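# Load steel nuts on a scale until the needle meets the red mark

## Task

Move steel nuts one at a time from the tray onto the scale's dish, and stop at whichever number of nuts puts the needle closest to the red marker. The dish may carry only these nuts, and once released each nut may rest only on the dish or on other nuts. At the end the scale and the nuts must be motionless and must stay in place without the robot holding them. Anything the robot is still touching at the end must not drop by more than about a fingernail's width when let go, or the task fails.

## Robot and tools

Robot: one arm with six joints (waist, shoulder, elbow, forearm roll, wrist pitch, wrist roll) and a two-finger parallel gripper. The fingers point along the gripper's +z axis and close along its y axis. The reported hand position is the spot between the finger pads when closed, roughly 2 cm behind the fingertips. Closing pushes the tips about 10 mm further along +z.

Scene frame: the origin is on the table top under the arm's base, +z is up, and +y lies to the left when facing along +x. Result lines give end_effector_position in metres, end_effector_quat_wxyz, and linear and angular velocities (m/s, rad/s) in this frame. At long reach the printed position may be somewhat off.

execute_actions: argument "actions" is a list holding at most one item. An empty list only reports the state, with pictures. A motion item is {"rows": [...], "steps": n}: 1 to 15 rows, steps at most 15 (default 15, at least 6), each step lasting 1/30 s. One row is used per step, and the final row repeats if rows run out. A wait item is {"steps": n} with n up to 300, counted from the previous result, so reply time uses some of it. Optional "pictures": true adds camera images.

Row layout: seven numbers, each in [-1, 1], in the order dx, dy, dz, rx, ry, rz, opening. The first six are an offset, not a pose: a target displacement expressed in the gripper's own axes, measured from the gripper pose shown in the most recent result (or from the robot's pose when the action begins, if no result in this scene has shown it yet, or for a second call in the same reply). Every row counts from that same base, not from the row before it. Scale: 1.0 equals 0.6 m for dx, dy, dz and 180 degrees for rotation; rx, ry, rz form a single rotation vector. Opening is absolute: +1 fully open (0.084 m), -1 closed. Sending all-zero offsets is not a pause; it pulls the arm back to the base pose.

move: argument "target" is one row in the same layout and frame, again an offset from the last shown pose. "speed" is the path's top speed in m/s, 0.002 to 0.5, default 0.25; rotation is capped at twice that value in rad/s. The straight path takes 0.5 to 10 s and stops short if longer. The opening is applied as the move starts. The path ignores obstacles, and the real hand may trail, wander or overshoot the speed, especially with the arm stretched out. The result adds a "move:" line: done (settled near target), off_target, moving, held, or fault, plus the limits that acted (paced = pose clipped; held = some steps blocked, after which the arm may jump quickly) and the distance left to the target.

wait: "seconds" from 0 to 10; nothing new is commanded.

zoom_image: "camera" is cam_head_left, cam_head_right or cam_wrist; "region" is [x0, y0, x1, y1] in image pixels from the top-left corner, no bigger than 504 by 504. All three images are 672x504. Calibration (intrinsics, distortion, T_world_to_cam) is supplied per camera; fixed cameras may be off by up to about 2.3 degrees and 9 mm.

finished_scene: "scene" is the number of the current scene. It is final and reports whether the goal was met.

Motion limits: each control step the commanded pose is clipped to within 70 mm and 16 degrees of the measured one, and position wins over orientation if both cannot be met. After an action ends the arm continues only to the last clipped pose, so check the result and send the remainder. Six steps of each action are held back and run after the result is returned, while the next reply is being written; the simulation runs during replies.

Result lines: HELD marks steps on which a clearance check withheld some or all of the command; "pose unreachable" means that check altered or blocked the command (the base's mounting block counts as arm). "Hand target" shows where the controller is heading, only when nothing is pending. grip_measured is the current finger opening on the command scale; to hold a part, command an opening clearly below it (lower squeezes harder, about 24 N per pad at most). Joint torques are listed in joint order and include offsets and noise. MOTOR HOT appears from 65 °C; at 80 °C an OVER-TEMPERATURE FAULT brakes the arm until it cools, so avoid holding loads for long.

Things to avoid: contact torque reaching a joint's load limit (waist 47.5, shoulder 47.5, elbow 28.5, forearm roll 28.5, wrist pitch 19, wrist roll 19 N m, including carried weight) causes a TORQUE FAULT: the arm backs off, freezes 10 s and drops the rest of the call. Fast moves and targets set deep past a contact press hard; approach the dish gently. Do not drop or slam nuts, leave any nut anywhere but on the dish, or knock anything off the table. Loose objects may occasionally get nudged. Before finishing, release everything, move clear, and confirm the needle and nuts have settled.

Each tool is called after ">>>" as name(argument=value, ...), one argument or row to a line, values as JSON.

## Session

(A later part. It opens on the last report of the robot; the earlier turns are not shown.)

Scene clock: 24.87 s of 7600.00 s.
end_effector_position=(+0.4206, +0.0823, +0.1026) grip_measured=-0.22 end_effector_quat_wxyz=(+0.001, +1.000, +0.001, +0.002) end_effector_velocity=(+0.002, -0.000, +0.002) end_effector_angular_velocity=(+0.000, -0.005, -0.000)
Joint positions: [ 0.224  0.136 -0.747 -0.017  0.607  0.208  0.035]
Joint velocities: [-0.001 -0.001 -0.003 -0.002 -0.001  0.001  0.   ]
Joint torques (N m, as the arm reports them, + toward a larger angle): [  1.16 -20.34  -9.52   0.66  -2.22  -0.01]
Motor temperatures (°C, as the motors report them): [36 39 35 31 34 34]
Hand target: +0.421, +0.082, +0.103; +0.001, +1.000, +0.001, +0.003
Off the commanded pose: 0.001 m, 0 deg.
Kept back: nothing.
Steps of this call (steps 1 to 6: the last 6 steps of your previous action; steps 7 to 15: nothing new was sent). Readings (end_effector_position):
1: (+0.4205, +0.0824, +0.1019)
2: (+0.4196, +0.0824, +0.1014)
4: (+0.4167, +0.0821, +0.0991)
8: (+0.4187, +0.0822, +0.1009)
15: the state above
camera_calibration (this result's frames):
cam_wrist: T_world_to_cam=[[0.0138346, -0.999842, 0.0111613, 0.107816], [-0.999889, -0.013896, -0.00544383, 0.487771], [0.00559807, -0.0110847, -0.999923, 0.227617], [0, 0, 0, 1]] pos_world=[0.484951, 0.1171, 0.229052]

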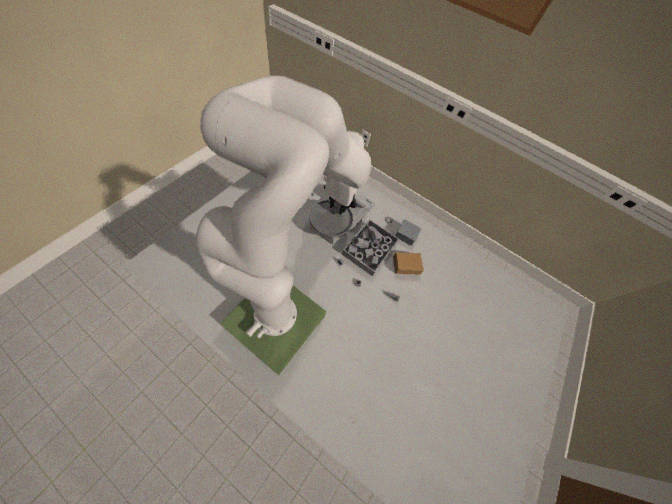

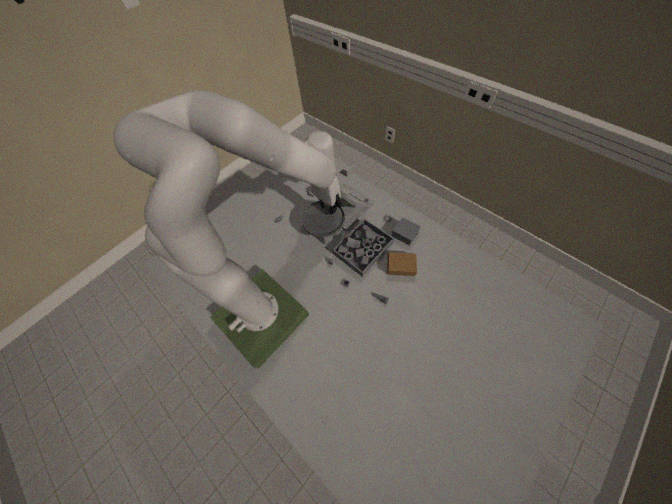

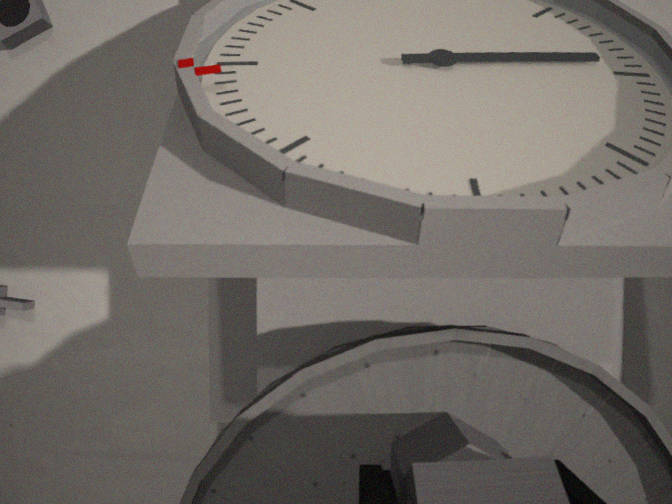

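>>> execute_actions(
  actions=[
    {"rows": [[0,0,0,0,0,0,-0.17],[0,0,0,0,0,0,-0.14],[0,0,0,0,0,0,-0.11],[0,0,0,0,0,0,-0.08],[0,0,0,0,0,0,-0.05],[0,0,0,0,0,0,-0.02],[0,0,0,0,0,0,0.02],[0,0,0,0,0,0,0.06],[0,0,0,0,0,0,0.1],[0,0,0,0,0,0,0.15],[0,0,0,0,0,0,0.2],[0,0,0,0,0,0,0.25],[0,0,0,0,0,0,0.3]], "steps": 15},
  ],
)

>>> move(
  target=[-0.03, 0.08, -0.17, 0, 0, 0, 0.3],
  speed=0.25,
)

Scene clock: 25.47 s of 7600.00 s.
end_effector_position=(+0.4206, +0.0823, +0.1026) grip_measured=+0.04 end_effector_quat_wxyz=(+0.001, +1.000, +0.001, +0.002) end_effector_velocity=(+0.000, -0.000, -0.000) end_effector_angular_velocity=(-0.001, -0.000, +0.002)
Joint positions: [ 0.224  0.136 -0.747 -0.017  0.607  0.208  0.046]
Joint velocities: [ 0.     0.001 -0.001 -0.002 -0.     0.     0.051]
Joint torques (N m, as the arm reports them, + toward a larger angle): [  0.67 -20.49  -9.58   0.43  -2.12  -0.01]
Motor temperatures (°C, as the motors report them): [36 39 35 31 34 34]
Steps of this call (steps 1 to 9: nothing new was sent; steps 10 to 18: the first 9 steps of this action). Readings (end_effector_position):
10: (+0.4210, +0.0823, +0.1029)
11: (+0.4209, +0.0823, +0.1029)
13: (+0.4208, +0.0823, +0.1027)
17: (+0.4206, +0.0823, +0.1026)
18: the state above

Scene clock: 26.97 s of 7600.00 s.
end_effector_position=(+0.4019, +0.0345, +0.2040) grip_measured=+0.29 end_effector_quat_wxyz=(+0.002, +1.000, +0.001, +0.002) end_effector_velocity=(-0.000, -0.000, +0.002) end_effector_angular_velocity=(+0.001, -0.003, -0.000)
Joint positions: [ 0.119 -0.157 -0.752 -0.012  0.905  0.097  0.056]
Joint velocities: [-0.001 -0.006 -0.001  0.     0.004 -0.001 -0.   ]
Joint torques (N m, as the arm reports them, + toward a larger angle): [  0.82 -16.4  -11.06   0.22  -1.97   0.  ]
Motor temperatures (°C, as the motors report them): [36 39 35 31 34 34]
Hand target: +0.402, +0.034, +0.204; +0.002, +1.000, +0.001, +0.002
Off your previous action's commanded pose: 0.000 m, 0 deg at its last step (step 6 of this call).
Off the commanded pose: 0.001 m, 0 deg.
Kept back: nothing.
move: done
camera_calibration (this result's frames):
cam_wrist: T_world_to_cam=[[0.0135473, -0.999844, 0.0113589, 0.0592555], [-0.999898, -0.0135987, -0.00445934, 0.468785], [0.00461311, -0.0112973, -0.999926, 0.328994], [0, 0, 0, 1]] pos_world=[0.466416, 0.0693379, 0.330387]

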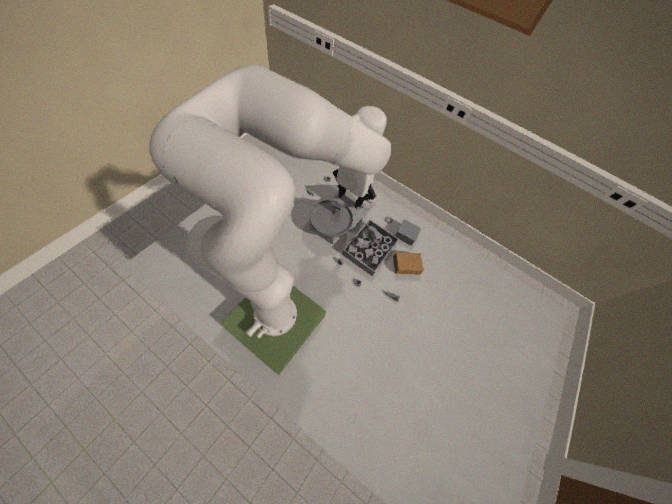

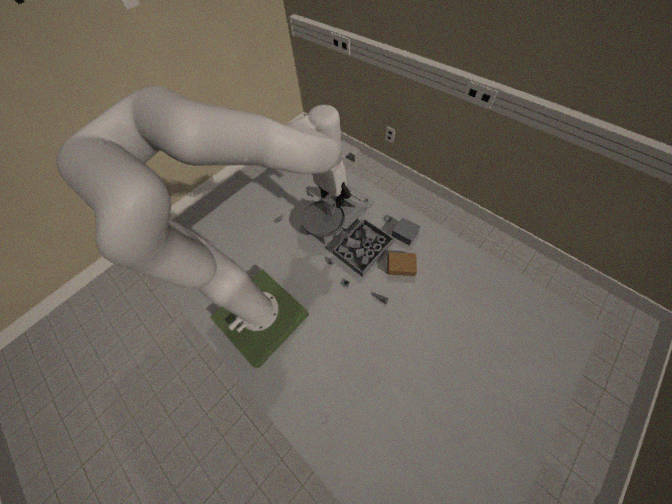

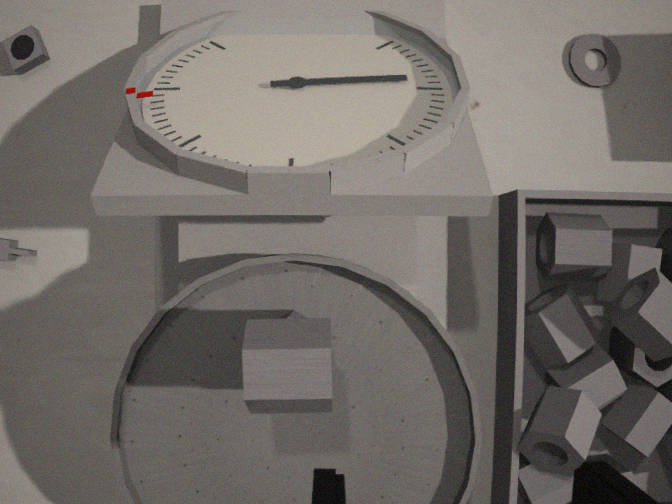

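>>> move(
  target=[-0.095, 0.258, 0, 0, 0, 0, 0.3],
  speed=0.35,
)

Scene clock: 28.53 s of 7600.00 s.
end_effector_position=(+0.3448, -0.1195, +0.2038) grip_measured=+0.29 end_effector_quat_wxyz=(+0.001, +1.000, +0.001, +0.001) end_effector_velocity=(-0.000, -0.003, +0.000) end_effector_angular_velocity=(+0.002, -0.001, -0.002)
Joint positions: [-0.302 -0.297 -0.619 -0.007  0.909 -0.327  0.056]
Joint velocities: [-0.008  0.001 -0.002  0.003  0.001 -0.007 -0.   ]
Joint torques (N m, as the arm reports them, + toward a larger angle): [  0.98 -13.59 -11.     0.43  -2.13   0.04]
Motor temperatures (°C, as the motors report them): [36 39 35 31 34 34]
Hand target: +0.345, -0.120, +0.204; +0.001, +1.000, +0.001, +0.001
Off the commanded pose: 0.001 m, 0 deg.
Kept back: nothing.
move: done
camera_calibration (this result's frames):
cam_wrist: T_world_to_cam=[[0.0139562, -0.999853, 0.00996959, -0.0938432], [-0.999895, -0.013995, -0.00382598, 0.409329], [0.00396494, -0.00991515, -0.999943, 0.327754], [0, 0, 0, 1]] pos_world=[0.409296, -0.0848511, 0.330237]

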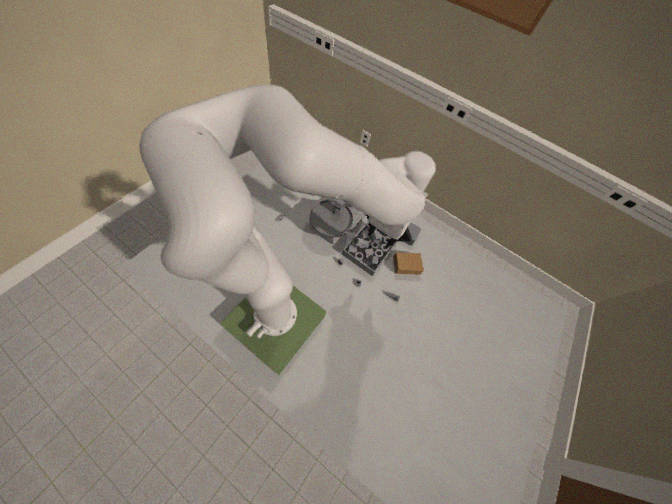

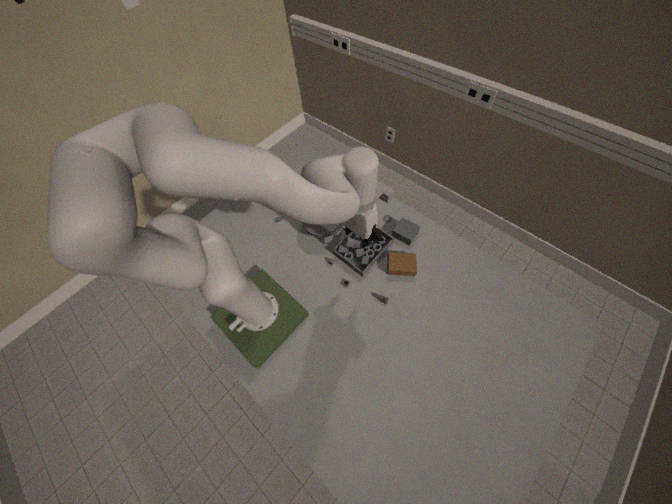

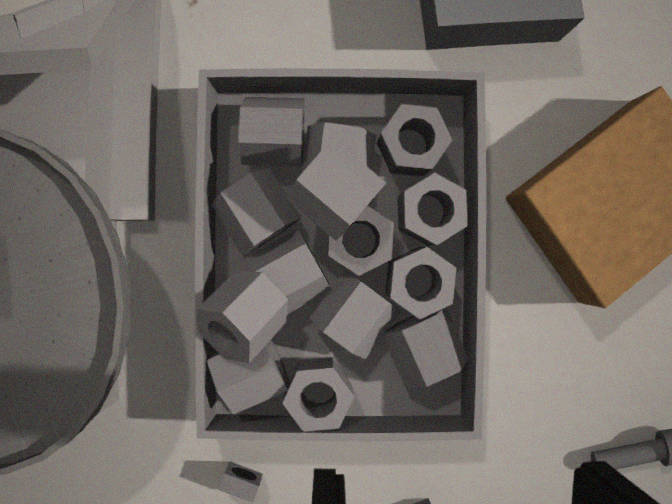

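>>> zoom_image(
  camera="cam_wrist",
  region=[190, 60, 490, 290],
)

>>> zoom_image(
  camera="cam_wrist",
  region=[190, 220, 490, 450],
)

Region (190, 60, 490, 290) of cam_wrist's 672x504 image, scaled by 1.680, with more detail than that image has; it fills the top 386 rows of this view, and the rest is white.

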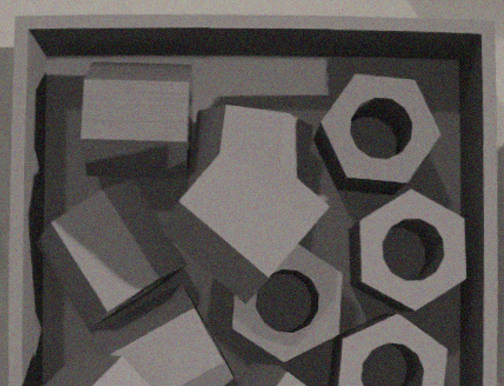

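Region (190, 220, 490, 450) of cam_wrist's 672x504 image, scaled by 1.680, with more detail than that image has; it fills the top 386 rows of this view, and the rest is white.

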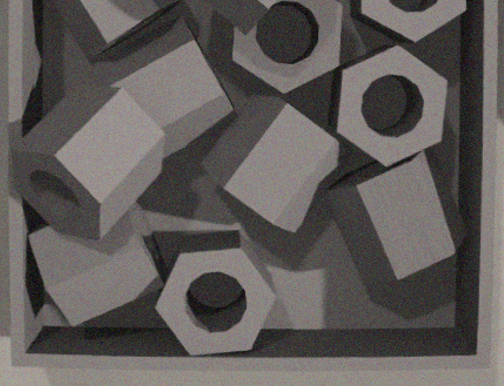

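>>> move(
  target=[0.1565, -0.049, 0.14, 0, 0, 0.228, 0.15],
  speed=0.35,
)

Scene clock: 31.60 s of 7600.00 s.
end_effector_position=(+0.4389, -0.0903, +0.1206) grip_measured=+0.14 end_effector_quat_wxyz=(+0.000, +0.937, -0.349, +0.002) end_effector_velocity=(+0.001, +0.001, -0.002) end_effector_angular_velocity=(-0.003, +0.005, -0.009)
Joint positions: [-0.174  0.144 -0.828 -0.009  0.677  0.52   0.05 ]
Joint velocities: [ 0.004  0.008 -0.004 -0.006 -0.     0.017  0.   ]
Joint torques (N m, as the arm reports them, + toward a larger angle): [  0.9  -21.2   -9.93   0.4   -2.15   0.08]
Motor temperatures (°C, as the motors report them): [36 39 35 31 34 34]
Hand target: +0.439, -0.090, +0.120; +0.000, +0.937, -0.349, +0.002
Off the commanded pose: 0.001 m, 0 deg.
Kept back: nothing.
move: done
camera_calibration (this result's frames):
cam_wrist: T_world_to_cam=[[-0.645095, -0.764068, 0.00721468, 0.245761], [-0.764102, 0.645076, -0.00497122, 0.459754], [-0.000855666, -0.00871966, -0.999962, 0.246669], [0, 0, 0, 1]] pos_world=[0.510049, -0.106647, 0.247172]

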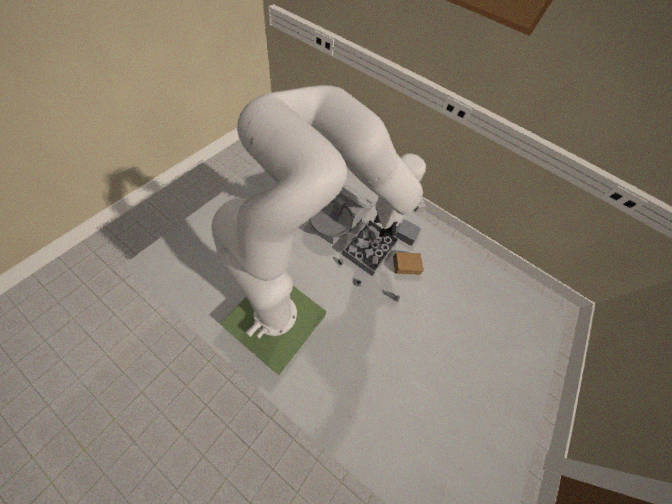

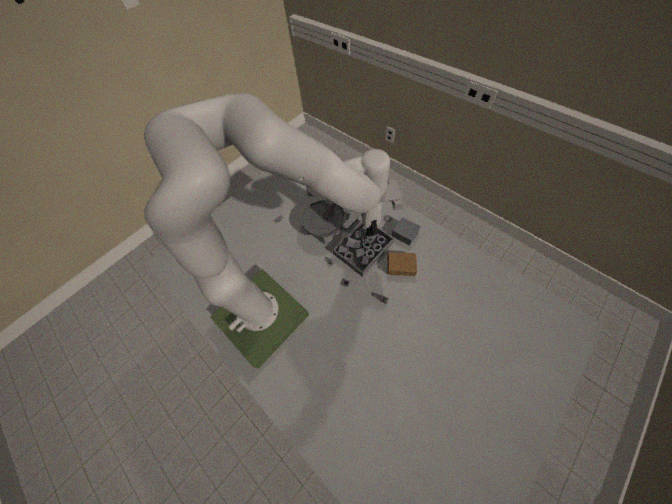

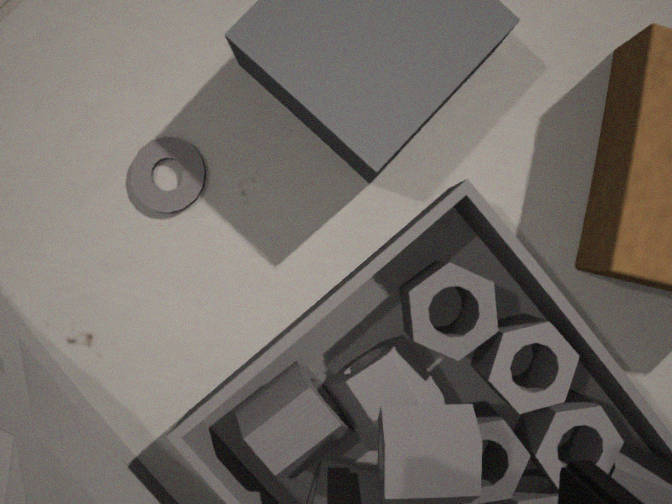

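>>> move(
  target=[0, 0, 0.108, 0, 0, 0, 0.15],
  speed=0.15,
)

>>> execute_actions(
  actions=[
    {"rows": [[0,0,0,0,0,0,0.0],[0,0,0,0,0,0,-0.1],[0,0,0,0,0,0,-0.2],[0,0,0,0,0,0,-0.3],[0,0,0,0,0,0,-0.4],[0,0,0,0,0,0,-0.5],[0,0,0,0,0,0,-0.6],[0,0,0,0,0,0,-0.7]], "steps": 15},
  ],
)

Scene clock: 32.83 s of 7600.00 s.
end_effector_position=(+0.4395, -0.0903, +0.0563) grip_measured=+0.14 end_effector_quat_wxyz=(-0.000, +0.937, -0.349, +0.002) end_effector_velocity=(-0.002, +0.001, -0.004) end_effector_angular_velocity=(+0.001, +0.005, +0.000)
Joint positions: [-0.175  0.307 -0.813 -0.012  0.499  0.522  0.05 ]
Joint velocities: [ 0.     0.009  0.001  0.001 -0.004 -0.     0.   ]
Joint torques (N m, as the arm reports them, + toward a larger angle): [  0.85 -22.33  -8.7    0.65  -2.01   0.02]
Motor temperatures (°C, as the motors report them): [36 39 35 31 34 34]
Hand target: +0.439, -0.090, +0.056; +0.000, +0.937, -0.349, +0.002
Off the commanded pose: 0.001 m, 0 deg.
Kept back: nothing.
move: done
camera_calibration (this result's frames):
cam_wrist: T_world_to_cam=[[-0.644933, -0.764211, 0.00655623, 0.246534], [-0.764239, 0.64491, -0.00550513, 0.459898], [-0.0000210978, -0.00856096, -0.999963, 0.182049], [0, 0, 0, 1]] pos_world=[0.510474, -0.10663, 0.182958]

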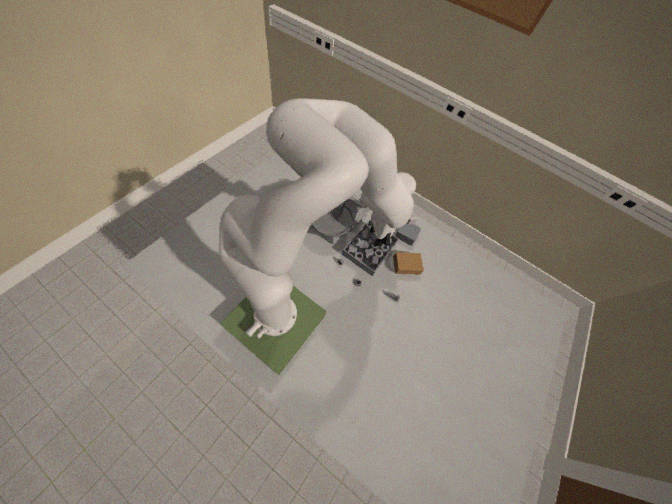

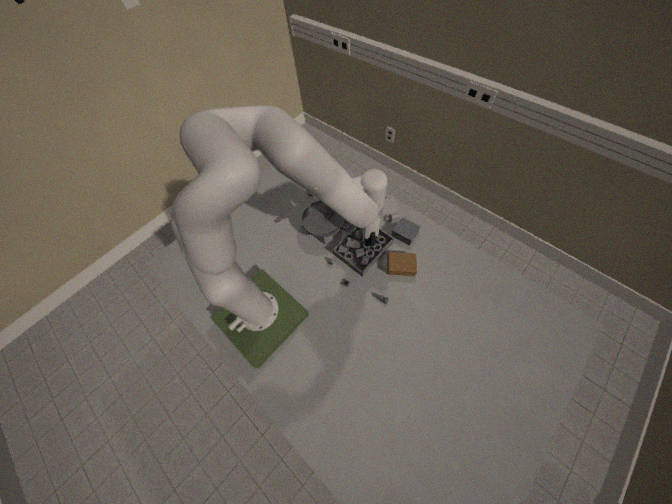

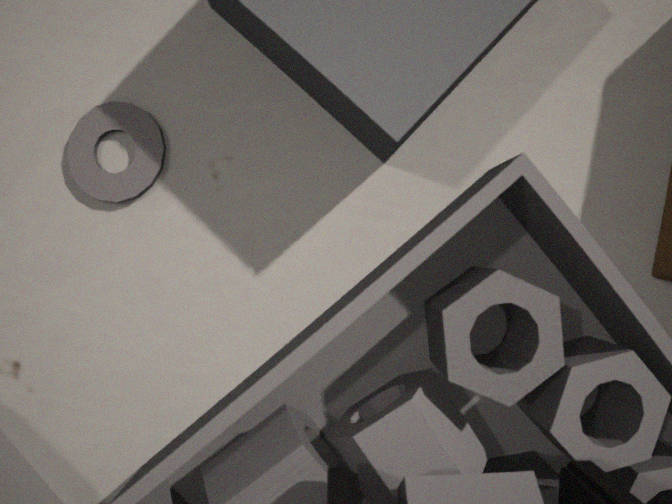

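Scene clock: 33.13 s of 7600.00 s.
end_effector_position=(+0.4395, -0.0903, +0.0564) grip_measured=-0.33 end_effector_quat_wxyz=(-0.000, +0.937, -0.349, +0.002) end_effector_velocity=(+0.001, -0.001, +0.001) end_effector_angular_velocity=(-0.002, -0.003, +0.000)
Joint positions: [-0.175  0.307 -0.813 -0.012  0.499  0.522  0.03 ]
Joint velocities: [-0.001 -0.002  0.    -0.002 -0.001  0.001  0.   ]
Joint torques (N m, as the arm reports them, + toward a larger angle): [  1.14 -22.46  -8.76   0.61  -2.15  -0.18]
Motor temperatures (°C, as the motors report them): [36 39 35 31 34 34]
Steps of this call (steps 1 to 9: the first 9 steps of this action). Readings (end_effector_position):
1: (+0.4394, -0.0903, +0.0562)
2: (+0.4394, -0.0903, +0.0562)
4: (+0.4395, -0.0903, +0.0563)
8: (+0.4395, -0.0903, +0.0564)
9: the state above

>>> execute_actions(
  actions=[
    {"rows": [[0,0,-0.006,0,0,0,-0.7],[0,0,-0.015,0,0,0,-0.7],[0,0,-0.027,0,0,0,-0.7],[0,0,-0.04,0,0,0,-0.7],[0,0,-0.053,0,0,0,-0.7],[0,0,-0.064,0,0,0,-0.7],[0,0,-0.071,0,0,0,-0.7],[0,0,-0.073,0,0,0,-0.7]], "steps": 10},
  ],
)

>>> move(
  target=[-0.262, -0.159, -0.075, 0, 0, -0.227, -0.7],
  speed=0.35,
)

Scene clock: 34.33 s of 7600.00 s.
end_effector_position=(+0.4380, -0.0900, +0.0599) grip_measured=-0.33 end_effector_quat_wxyz=(+0.000, +0.937, -0.349, +0.000) end_effector_velocity=(-0.009, +0.002, +0.086) end_effector_angular_velocity=(+0.004, +0.026, +0.001)
Joint positions: [-0.175  0.295 -0.811 -0.011  0.513  0.521  0.03 ]
Joint velocities: [ 0.002 -0.247  0.015  0.003  0.259 -0.003  0.   ]
Joint torques (N m, as the arm reports them, + toward a larger angle): [  0.64 -27.58 -10.36   0.41  -2.56  -0.08]
Motor temperatures (°C, as the motors report them): [36 39 35 31 34 34]
Off your previous action's commanded pose: 0.000 m, 0 deg at its last step (step 6 of this call).
Steps of this call (steps 1 to 6: the last 6 steps of your previous action; steps 7 to 32: nothing new was sent; steps 33 to 36: the first 4 steps of this action). Readings (end_effector_position):
33: (+0.4395, -0.0903, +0.0564)
34: (+0.4392, -0.0902, +0.0568)
36: the state above

Scene clock: 36.43 s of 7600.00 s.
end_effector_position=(+0.3830, +0.0841, +0.1433) grip_measured=-0.33 end_effector_quat_wxyz=(+0.002, +1.000, -0.000, +0.002) end_effector_velocity=(+0.000, +0.002, +0.002) end_effector_angular_velocity=(+0.001, -0.002, +0.008)
Joint positions: [ 0.248 -0.073 -0.64  -0.015  0.709  0.233  0.03 ]
Joint velocities: [ 0.006 -0.004 -0.001 -0.     0.002 -0.002 -0.   ]
Joint torques (N m, as the arm reports them, + toward a larger angle): [  0.99 -17.37 -10.35   0.7   -2.33   0.04]
Motor temperatures (°C, as the motors report them): [36 39 35 31 34 34]
Hand target: +0.383, +0.084, +0.143; +0.002, +1.000, +0.000, +0.002
Off your previous action's commanded pose: 0.009 m, 0 deg at its last step (step 6 of this call).
Off the commanded pose: 0.001 m, 0 deg.
Kept back: nothing.
move: done
camera_calibration (this result's frames):
cam_wrist: T_world_to_cam=[[0.0108559, -0.999876, 0.0114412, 0.110742], [-0.999927, -0.0109153, -0.00514537, 0.450164], [0.00526961, -0.0113846, -0.999921, 0.268681], [0, 0, 0, 1]] pos_world=[0.447513, 0.1187, 0.269709]

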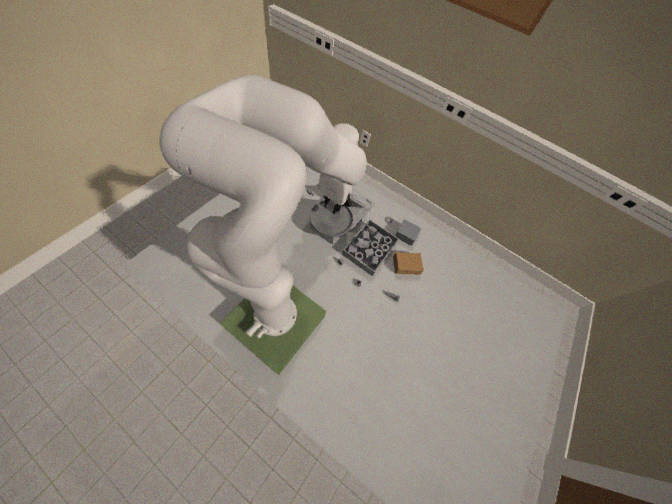

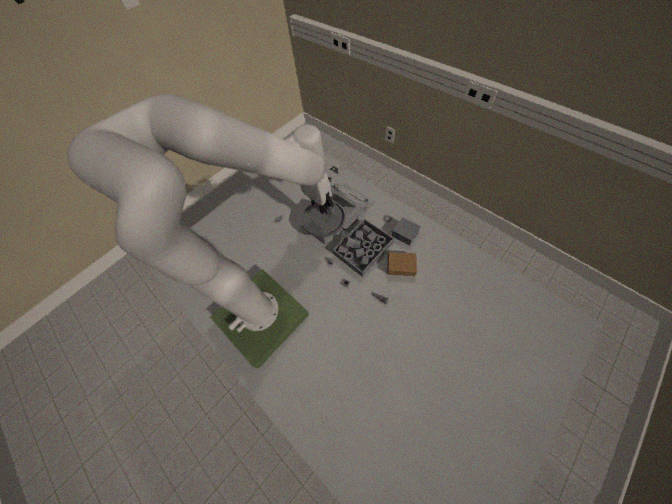

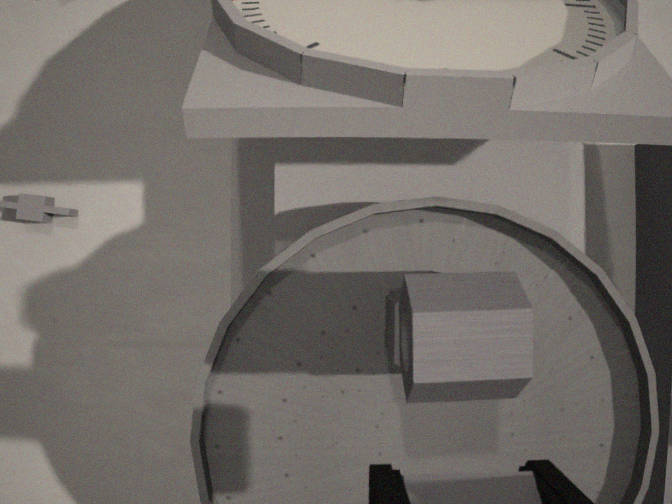

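>>> move(
  target=[0.005, 0, 0.098, 0, 0, 0, -0.7],
  speed=0.15,
)

>>> execute_actions(
  actions=[
    {"rows": [[0,0,0.001,0,0,0,-0.7],[0,0,0.002,0,0,0,-0.7],[0,0,0.003,0,0,0,-0.7],[0,0,0.004,0,0,0,-0.7],[0,0,0.005,0,0,0,-0.7],[0,0,0.006,0,0,0,-0.7],[0,0,0.007,0,0,0,-0.7]], "steps": 15},
  ],
)

Scene clock: 37.73 s of 7600.00 s.
end_effector_position=(+0.3864, +0.0841, +0.0850) grip_measured=-0.33 end_effector_quat_wxyz=(+0.001, +1.000, -0.000, +0.002) end_effector_velocity=(-0.001, -0.000, -0.002) end_effector_angular_velocity=(+0.001, +0.002, -0.003)
Joint positions: [ 0.244  0.093 -0.618 -0.019  0.521  0.234  0.03 ]
Joint velocities: [-0.     0.007  0.     0.002 -0.005  0.001  0.   ]
Joint torques (N m, as the arm reports them, + toward a larger angle): [  0.81 -19.7   -9.18   0.32  -2.25   0.08]
Motor temperatures (°C, as the motors report them): [36 39 35 31 34 34]
Hand target: +0.386, +0.084, +0.085; +0.001, +1.000, -0.000, +0.002
Off the commanded pose: 0.001 m, 0 deg.
Kept back: nothing.
move: done
camera_calibration (this result's frames):
cam_wrist: T_world_to_cam=[[0.0110968, -0.999878, 0.0109601, 0.111351], [-0.999921, -0.0111604, -0.00575329, 0.453322], [0.00587491, -0.0108954, -0.999923, 0.21008], [0, 0, 0, 1]] pos_world=[0.450816, 0.118686, 0.211451]

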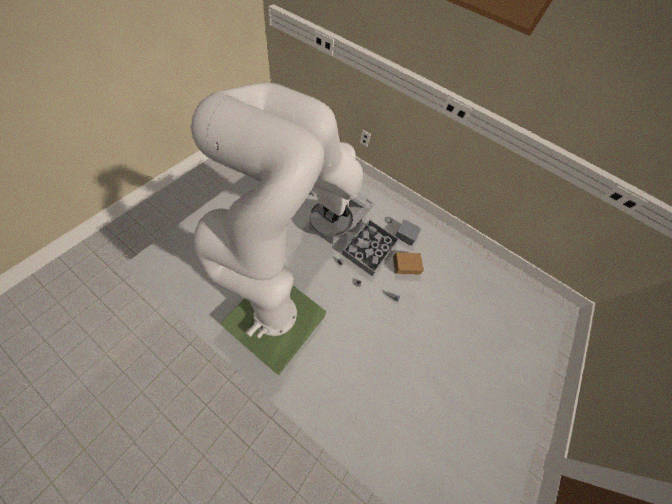

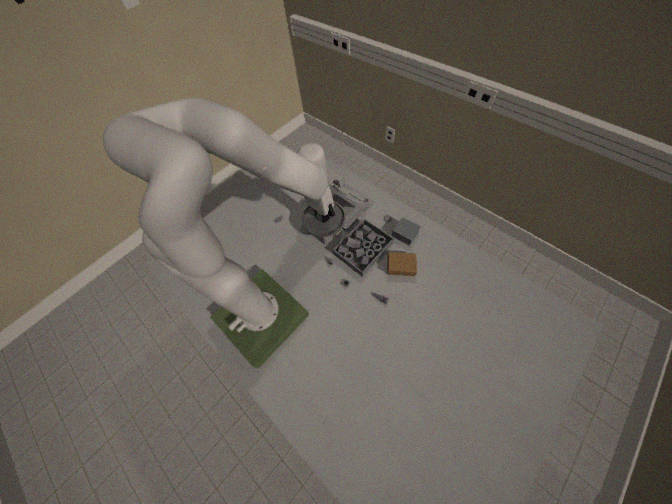

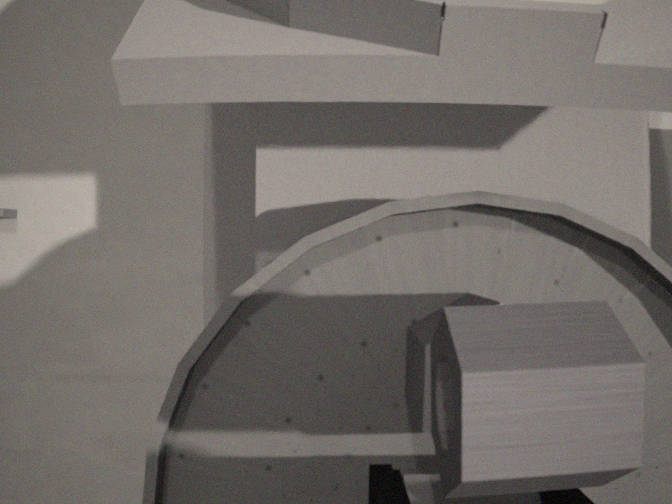

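Scene clock: 38.03 s of 7600.00 s.
end_effector_position=(+0.3866, +0.0841, +0.0822) grip_measured=-0.33 end_effector_quat_wxyz=(+0.001, +1.000, -0.000, +0.003) end_effector_velocity=(-0.000, -0.000, -0.012) end_effector_angular_velocity=(+0.000, +0.002, -0.001)
Joint positions: [ 0.244  0.101 -0.617 -0.019  0.511  0.235  0.03 ]
Joint velocities: [-0.001  0.035  0.002  0.    -0.035 -0.     0.   ]
Joint torques (N m, as the arm reports them, + toward a larger angle): [  0.78 -17.23  -8.76   0.6   -2.59  -0.05]
Motor temperatures (°C, as the motors report them): [36 39 35 31 34 34]
Steps of this call (steps 1 to 9: the first 9 steps of this action). Readings (end_effector_position):
1: (+0.3864, +0.0841, +0.0849)
2: (+0.3864, +0.0841, +0.0848)
4: (+0.3865, +0.0841, +0.0843)
8: (+0.3866, +0.0841, +0.0827)
9: the state above

>>> execute_actions(
  actions=[
    {"rows": [[0,0,0.003,0,0,0,-0.7],[0,0,0.004,0,0,0,-0.7],[0,0,0.005,0,0,0,-0.7],[0,0,0.006,0,0,0,-0.7],[0,0,0.007,0,0,0,-0.7],[0,0,0.008,0,0,0,-0.7],[0,0,0.009,0,0,0,-0.7]], "steps": 8},
  ],
)

>>> execute_actions(
  actions=[
    {"steps": 14},
  ],
)

Scene clock: 38.30 s of 7600.00 s.
end_effector_position=(+0.3866, +0.0841, +0.0810) grip_measured=-0.33 end_effector_quat_wxyz=(+0.001, +1.000, -0.000, +0.003) end_effector_velocity=(+0.001, +0.000, -0.004) end_effector_angular_velocity=(+0.001, -0.004, -0.001)
Joint positions: [ 0.244  0.105 -0.617 -0.019  0.507  0.235  0.03 ]
Joint velocities: [-0.     0.012  0.002  0.    -0.018  0.001  0.   ]
Joint torques (N m, as the arm reports them, + toward a larger angle): [  1.   -15.61  -8.72   0.62  -3.12  -0.03]
Motor temperatures (°C, as the motors report them): [36 39 35 31 34 34]
Off your previous action's commanded pose: 0.000 m, 0 deg at its last step (step 6 of this call).
Steps of this call (steps 1 to 6: the last 6 steps of your previous action; steps 7 to 8: the first 2 steps of this action). Readings (end_effector_position):
7: (+0.3866, +0.0841, +0.0811)
8: the state above

Scene clock: 38.77 s of 7600.00 s.
end_effector_position=(+0.3868, +0.0841, +0.0773) grip_measured=-0.33 end_effector_quat_wxyz=(+0.001, +1.000, -0.000, +0.003) end_effector_velocity=(-0.001, +0.000, -0.002) end_effector_angular_velocity=(-0.000, +0.002, +0.000)
Joint positions: [ 0.244  0.117 -0.617 -0.02   0.495  0.235  0.03 ]
Joint velocities: [ 0.     0.003  0.002  0.    -0.003  0.    -0.   ]
Joint torques (N m, as the arm reports them, + toward a larger angle): [  1.41 -13.8   -8.46   0.63  -3.85  -0.03]
Motor temperatures (°C, as the motors report them): [36 39 35 31 34 34]
Hand target: +0.387, +0.084, +0.077; +0.001, +1.000, -0.000, +0.003
Off the commanded pose: 0.000 m, 0 deg.
Kept back: nothing.
Steps of this call (steps 1 to 6: the last 6 steps of your previous action; steps 7 to 14: nothing new was sent). Readings (end_effector_position):
1: (+0.3866, +0.0841, +0.0808)
2: (+0.3866, +0.0841, +0.0805)
4: (+0.3867, +0.0841, +0.0797)
8: (+0.3867, +0.0841, +0.0780)
14: the state above

>>> execute_actions(
  actions=[
    {"rows": [[0,0,-0.003,0,0,0,-0.7],[0,0,-0.006,0,0,0,-0.7],[0,0,-0.008,0,0,0,-0.7],[0,0,-0.009,0,0,0,-0.7],[0,0,-0.009,0,0,0,-0.7],[0,0,-0.009,0,0,0,-0.6],[0,0,-0.009,0,0,0,-0.5],[0,0,-0.009,0,0,0,-0.4],[0,0,-0.009,0,0,0,-0.3],[0,0,-0.009,0,0,0,-0.25],[0,0,-0.009,0,0,0,-0.2],[0,0,-0.009,0,0,0,-0.1],[0,0,-0.009,0,0,0,0.0],[0,0,-0.009,0,0,0,0.1]], "steps": 15},
  ],
)

>>> execute_actions(
  actions=[
    {"rows": [[0,0,-0.006,0,0,0,0.1],[0,0,-0.015,0,0,0,0.1],[0,0,-0.027,0,0,0,0.1],[0,0,-0.04,0,0,0,0.1],[0,0,-0.053,0,0,0,0.1],[0,0,-0.064,0,0,0,0.1],[0,0,-0.071,0,0,0,0.1],[0,0,-0.075,0,0,0,0.1]], "steps": 12},
  ],
)

Scene clock: 39.47 s of 7600.00 s.
end_effector_position=(+0.3867, +0.0841, +0.0816) grip_measured=-0.33 end_effector_quat_wxyz=(+0.001, +1.000, -0.000, +0.003) end_effector_velocity=(-0.000, -0.000, +0.006) end_effector_angular_velocity=(-0.001, +0.002, +0.001)
Joint positions: [ 0.244  0.103 -0.617 -0.019  0.509  0.235  0.03 ]
Joint velocities: [ 0.    -0.02  -0.002  0.     0.024 -0.001 -0.   ]
Joint torques (N m, as the arm reports them, + toward a larger angle): [  1.16 -16.85  -8.58   0.59  -2.54   0.  ]
Motor temperatures (°C, as the motors report them): [36 39 35 31 34 34]
Steps of this call (steps 1 to 12: nothing new was sent; steps 13 to 21: the first 9 steps of this action). Readings (end_effector_position):
13: (+0.3868, +0.0841, +0.0770)
14: (+0.3868, +0.0841, +0.0773)
16: (+0.3867, +0.0841, +0.0788)
20: (+0.3867, +0.0841, +0.0813)
21: the state above

Scene clock: 39.87 s of 7600.00 s.
end_effector_position=(+0.3857, +0.0840, +0.0940) grip_measured=+0.09 end_effector_quat_wxyz=(+0.002, +1.000, -0.000, +0.001) end_effector_velocity=(+0.013, +0.003, +0.153) end_effector_angular_velocity=(+0.006, -0.033, +0.001)
Joint positions: [ 0.245  0.066 -0.62  -0.018  0.553  0.234  0.048]
Joint velocities: [ 0.006 -0.421 -0.068  0.01   0.454 -0.008  0.001]
Joint torques (N m, as the arm reports them, + toward a larger angle): [  1.18 -20.54 -10.23   0.48  -2.06  -0.24]
Motor temperatures (°C, as the motors report them): [36 39 35 31 34 34]
Off your previous action's commanded pose: 0.001 m, 0 deg at its last step (step 6 of this call).
Steps of this call (steps 1 to 6: the last 6 steps of your previous action; steps 7 to 12: the first 6 steps of this action, its rows measured from where the robot was after step 6). Readings (end_effector_position):
6: (+0.3863, +0.0841, +0.0819)
7: (+0.3864, +0.0841, +0.0820)
8: (+0.3862, +0.0841, +0.0825)
10: (+0.3855, +0.0839, +0.0859)
12: the state above

>>> move(
  target=[-0.0055, 0.2237, -0.043, 0, 0, 0.24, 0.25],
  speed=0.35,
)

Scene clock: 41.97 s of 7600.00 s.
end_effector_position=(+0.3817, -0.0495, +0.1200) grip_measured=+0.24 end_effector_quat_wxyz=(+0.001, +0.930, -0.368, +0.001) end_effector_velocity=(+0.000, -0.002, +0.001) end_effector_angular_velocity=(-0.002, -0.001, -0.010)
Joint positions: [-0.099 -0.04  -0.595 -0.012  0.631  0.638  0.054]
Joint velocities: [-0.005 -0.    -0.001 -0.003  0.     0.007  0.   ]
Joint torques (N m, as the arm reports them, + toward a larger angle): [  0.75 -17.15  -9.7    0.37  -2.    -0.08]
Motor temperatures (°C, as the motors report them): [36 39 35 31 34 34]
Hand target: +0.382, -0.050, +0.120; +0.001, +0.930, -0.368, +0.001
Off your previous action's commanded pose: 0.005 m, 0 deg at its last step (step 6 of this call).
Off the commanded pose: 0.001 m, 0 deg.
Kept back: nothing.
move: done
camera_calibration (this result's frames):
cam_wrist: T_world_to_cam=[[-0.675482, -0.737324, 0.00881467, 0.252727], [-0.73737, 0.675477, -0.00392934, 0.380899], [-0.00305691, -0.00915387, -0.999953, 0.247192], [0, 0, 0, 1]] pos_world=[0.452332, -0.0686845, 0.24645]

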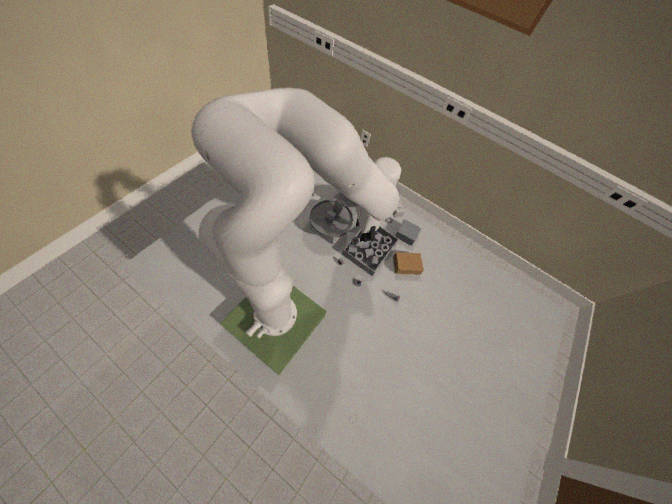

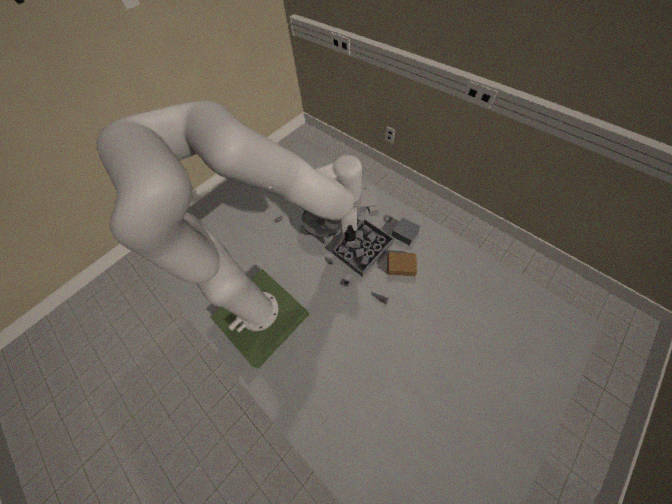

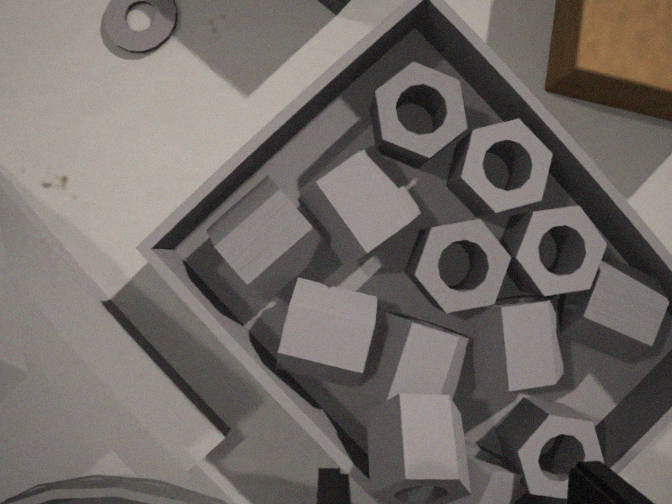

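>>> move(
  target=[-0.005, -0.005, 0.11, 0, 0, 0, 0.15],
  speed=0.15,
)

>>> execute_actions(
  actions=[
    {"rows": [[0,0,0,0,0,0,0.05],[0,0,0,0,0,0,-0.05],[0,0,0,0,0,0,-0.15],[0,0,0,0,0,0,-0.25],[0,0,0,0,0,0,-0.35],[0,0,0,0,0,0,-0.45],[0,0,0,0,0,0,-0.6],[0,0,0,0,0,0,-0.7]], "steps": 15},
  ],
  pictures=true,
)

Scene clock: 43.37 s of 7600.00 s.
end_effector_position=(+0.3822, -0.0454, +0.0547) grip_measured=+0.14 end_effector_quat_wxyz=(+0.000, +0.930, -0.368, +0.002) end_effector_velocity=(+0.000, +0.000, -0.002) end_effector_angular_velocity=(-0.001, -0.001, +0.003)
Joint positions: [-0.09   0.158 -0.576 -0.017  0.413  0.652  0.05 ]
Joint velocities: [ 0.001  0.006 -0.001 -0.002 -0.006  0.     0.   ]
Joint torques (N m, as the arm reports them, + toward a larger angle): [  0.69 -17.8   -7.84   0.48  -2.11  -0.11]
Motor temperatures (°C, as the motors report them): [36 39 35 31 34 34]
Hand target: +0.382, -0.045, +0.054; +0.001, +0.930, -0.368, +0.001
Off the commanded pose: 0.001 m, 0 deg.
Kept back: nothing.
move: done
camera_calibration (this result's frames):
cam_wrist: T_world_to_cam=[[-0.675359, -0.73745, 0.00765934, 0.256747], [-0.737488, 0.675343, -0.00488888, 0.37829], [-0.00156738, -0.00895042, -0.999959, 0.181416], [0, 0, 0, 1]] pos_world=[0.452665, -0.064514, 0.181292]

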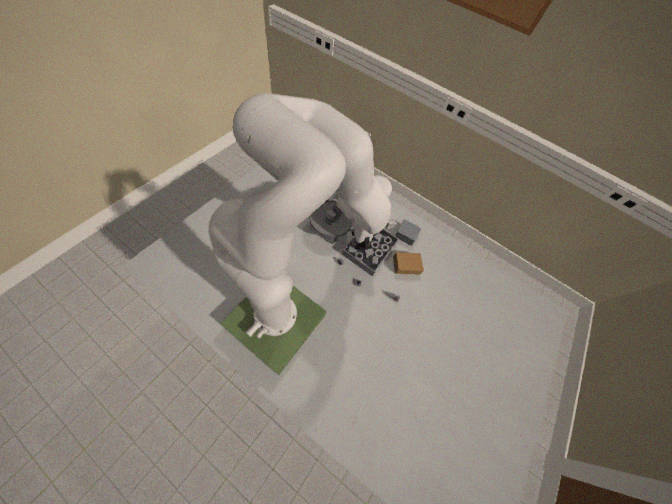

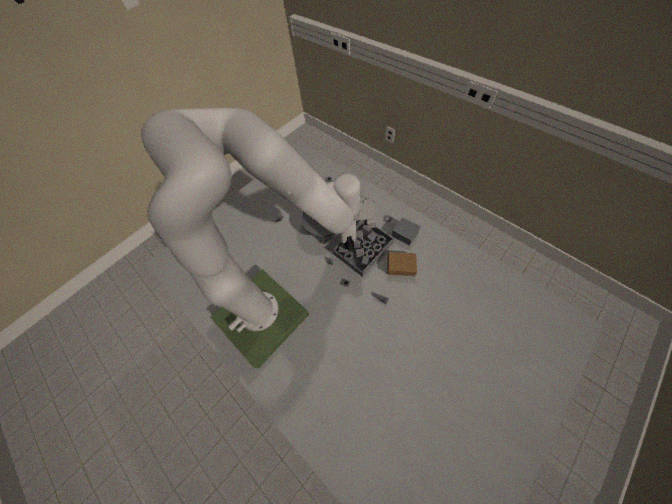

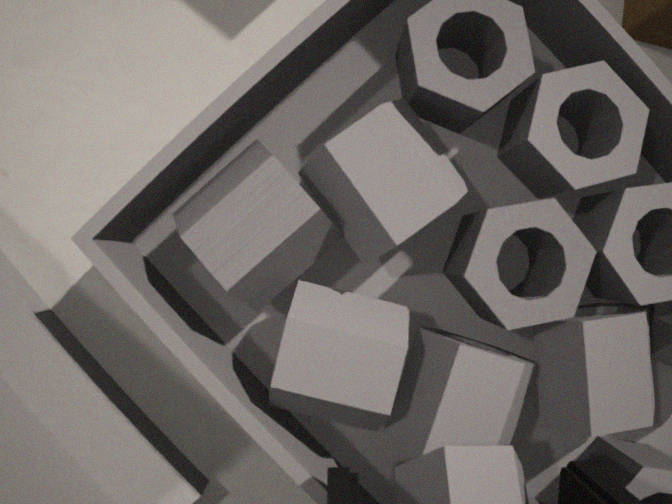

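Scene clock: 43.67 s of 7600.00 s.
end_effector_position=(+0.3833, -0.0457, +0.0556) grip_measured=-0.31 end_effector_quat_wxyz=(+0.000, +0.930, -0.368, +0.003) end_effector_velocity=(-0.001, +0.000, -0.001) end_effector_angular_velocity=(+0.001, +0.002, -0.001)
Joint positions: [-0.091  0.156 -0.577 -0.017  0.413  0.652  0.031]
Joint velocities: [ 0.     0.002  0.001  0.003 -0.    -0.001  0.   ]
Joint torques (N m, as the arm reports them, + toward a larger angle): [  2.35 -14.79  -6.28   0.61  -1.32   0.  ]
Motor temperatures (°C, as the motors report them): [36 39 35 31 34 34]
Steps of this call (steps 1 to 9: the first 9 steps of this action). Readings (end_effector_position):
1: (+0.3822, -0.0454, +0.0547)
2: (+0.3825, -0.0455, +0.0549)
4: (+0.3833, -0.0456, +0.0555)
8: (+0.3833, -0.0457, +0.0556)
9: the state above
camera_calibration (this result's frames):
cam_wrist: T_world_to_cam=[[-0.675571, -0.73727, 0.00603174, 0.257414], [-0.737294, 0.675534, -0.00722009, 0.379331], [0.00124852, -0.00932485, -0.999956, 0.181148], [0, 0, 0, 1]] pos_world=[0.453354, -0.064778, 0.182326]

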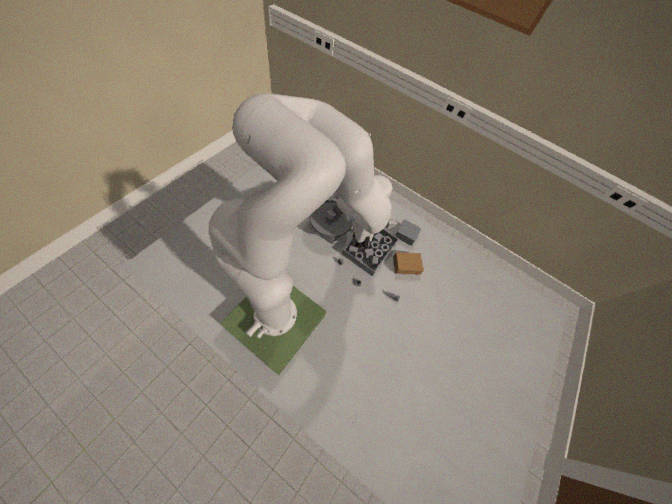

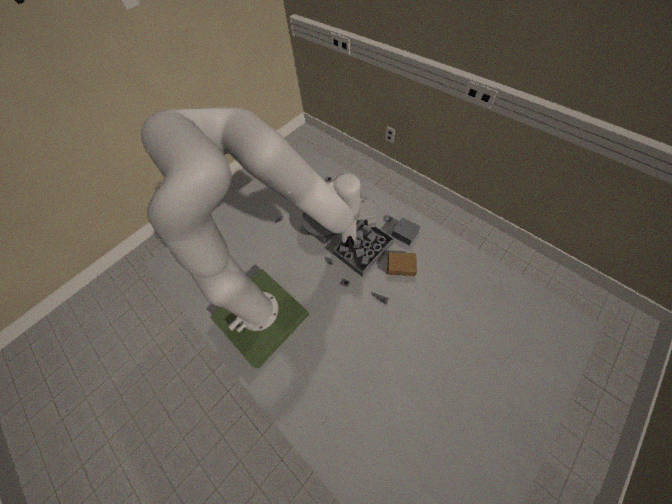

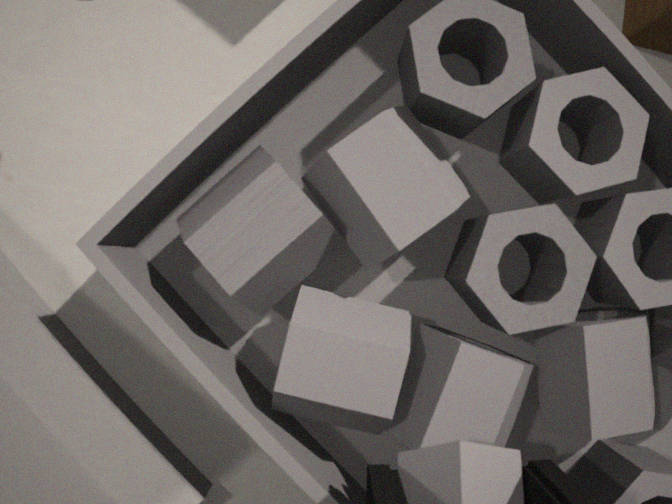

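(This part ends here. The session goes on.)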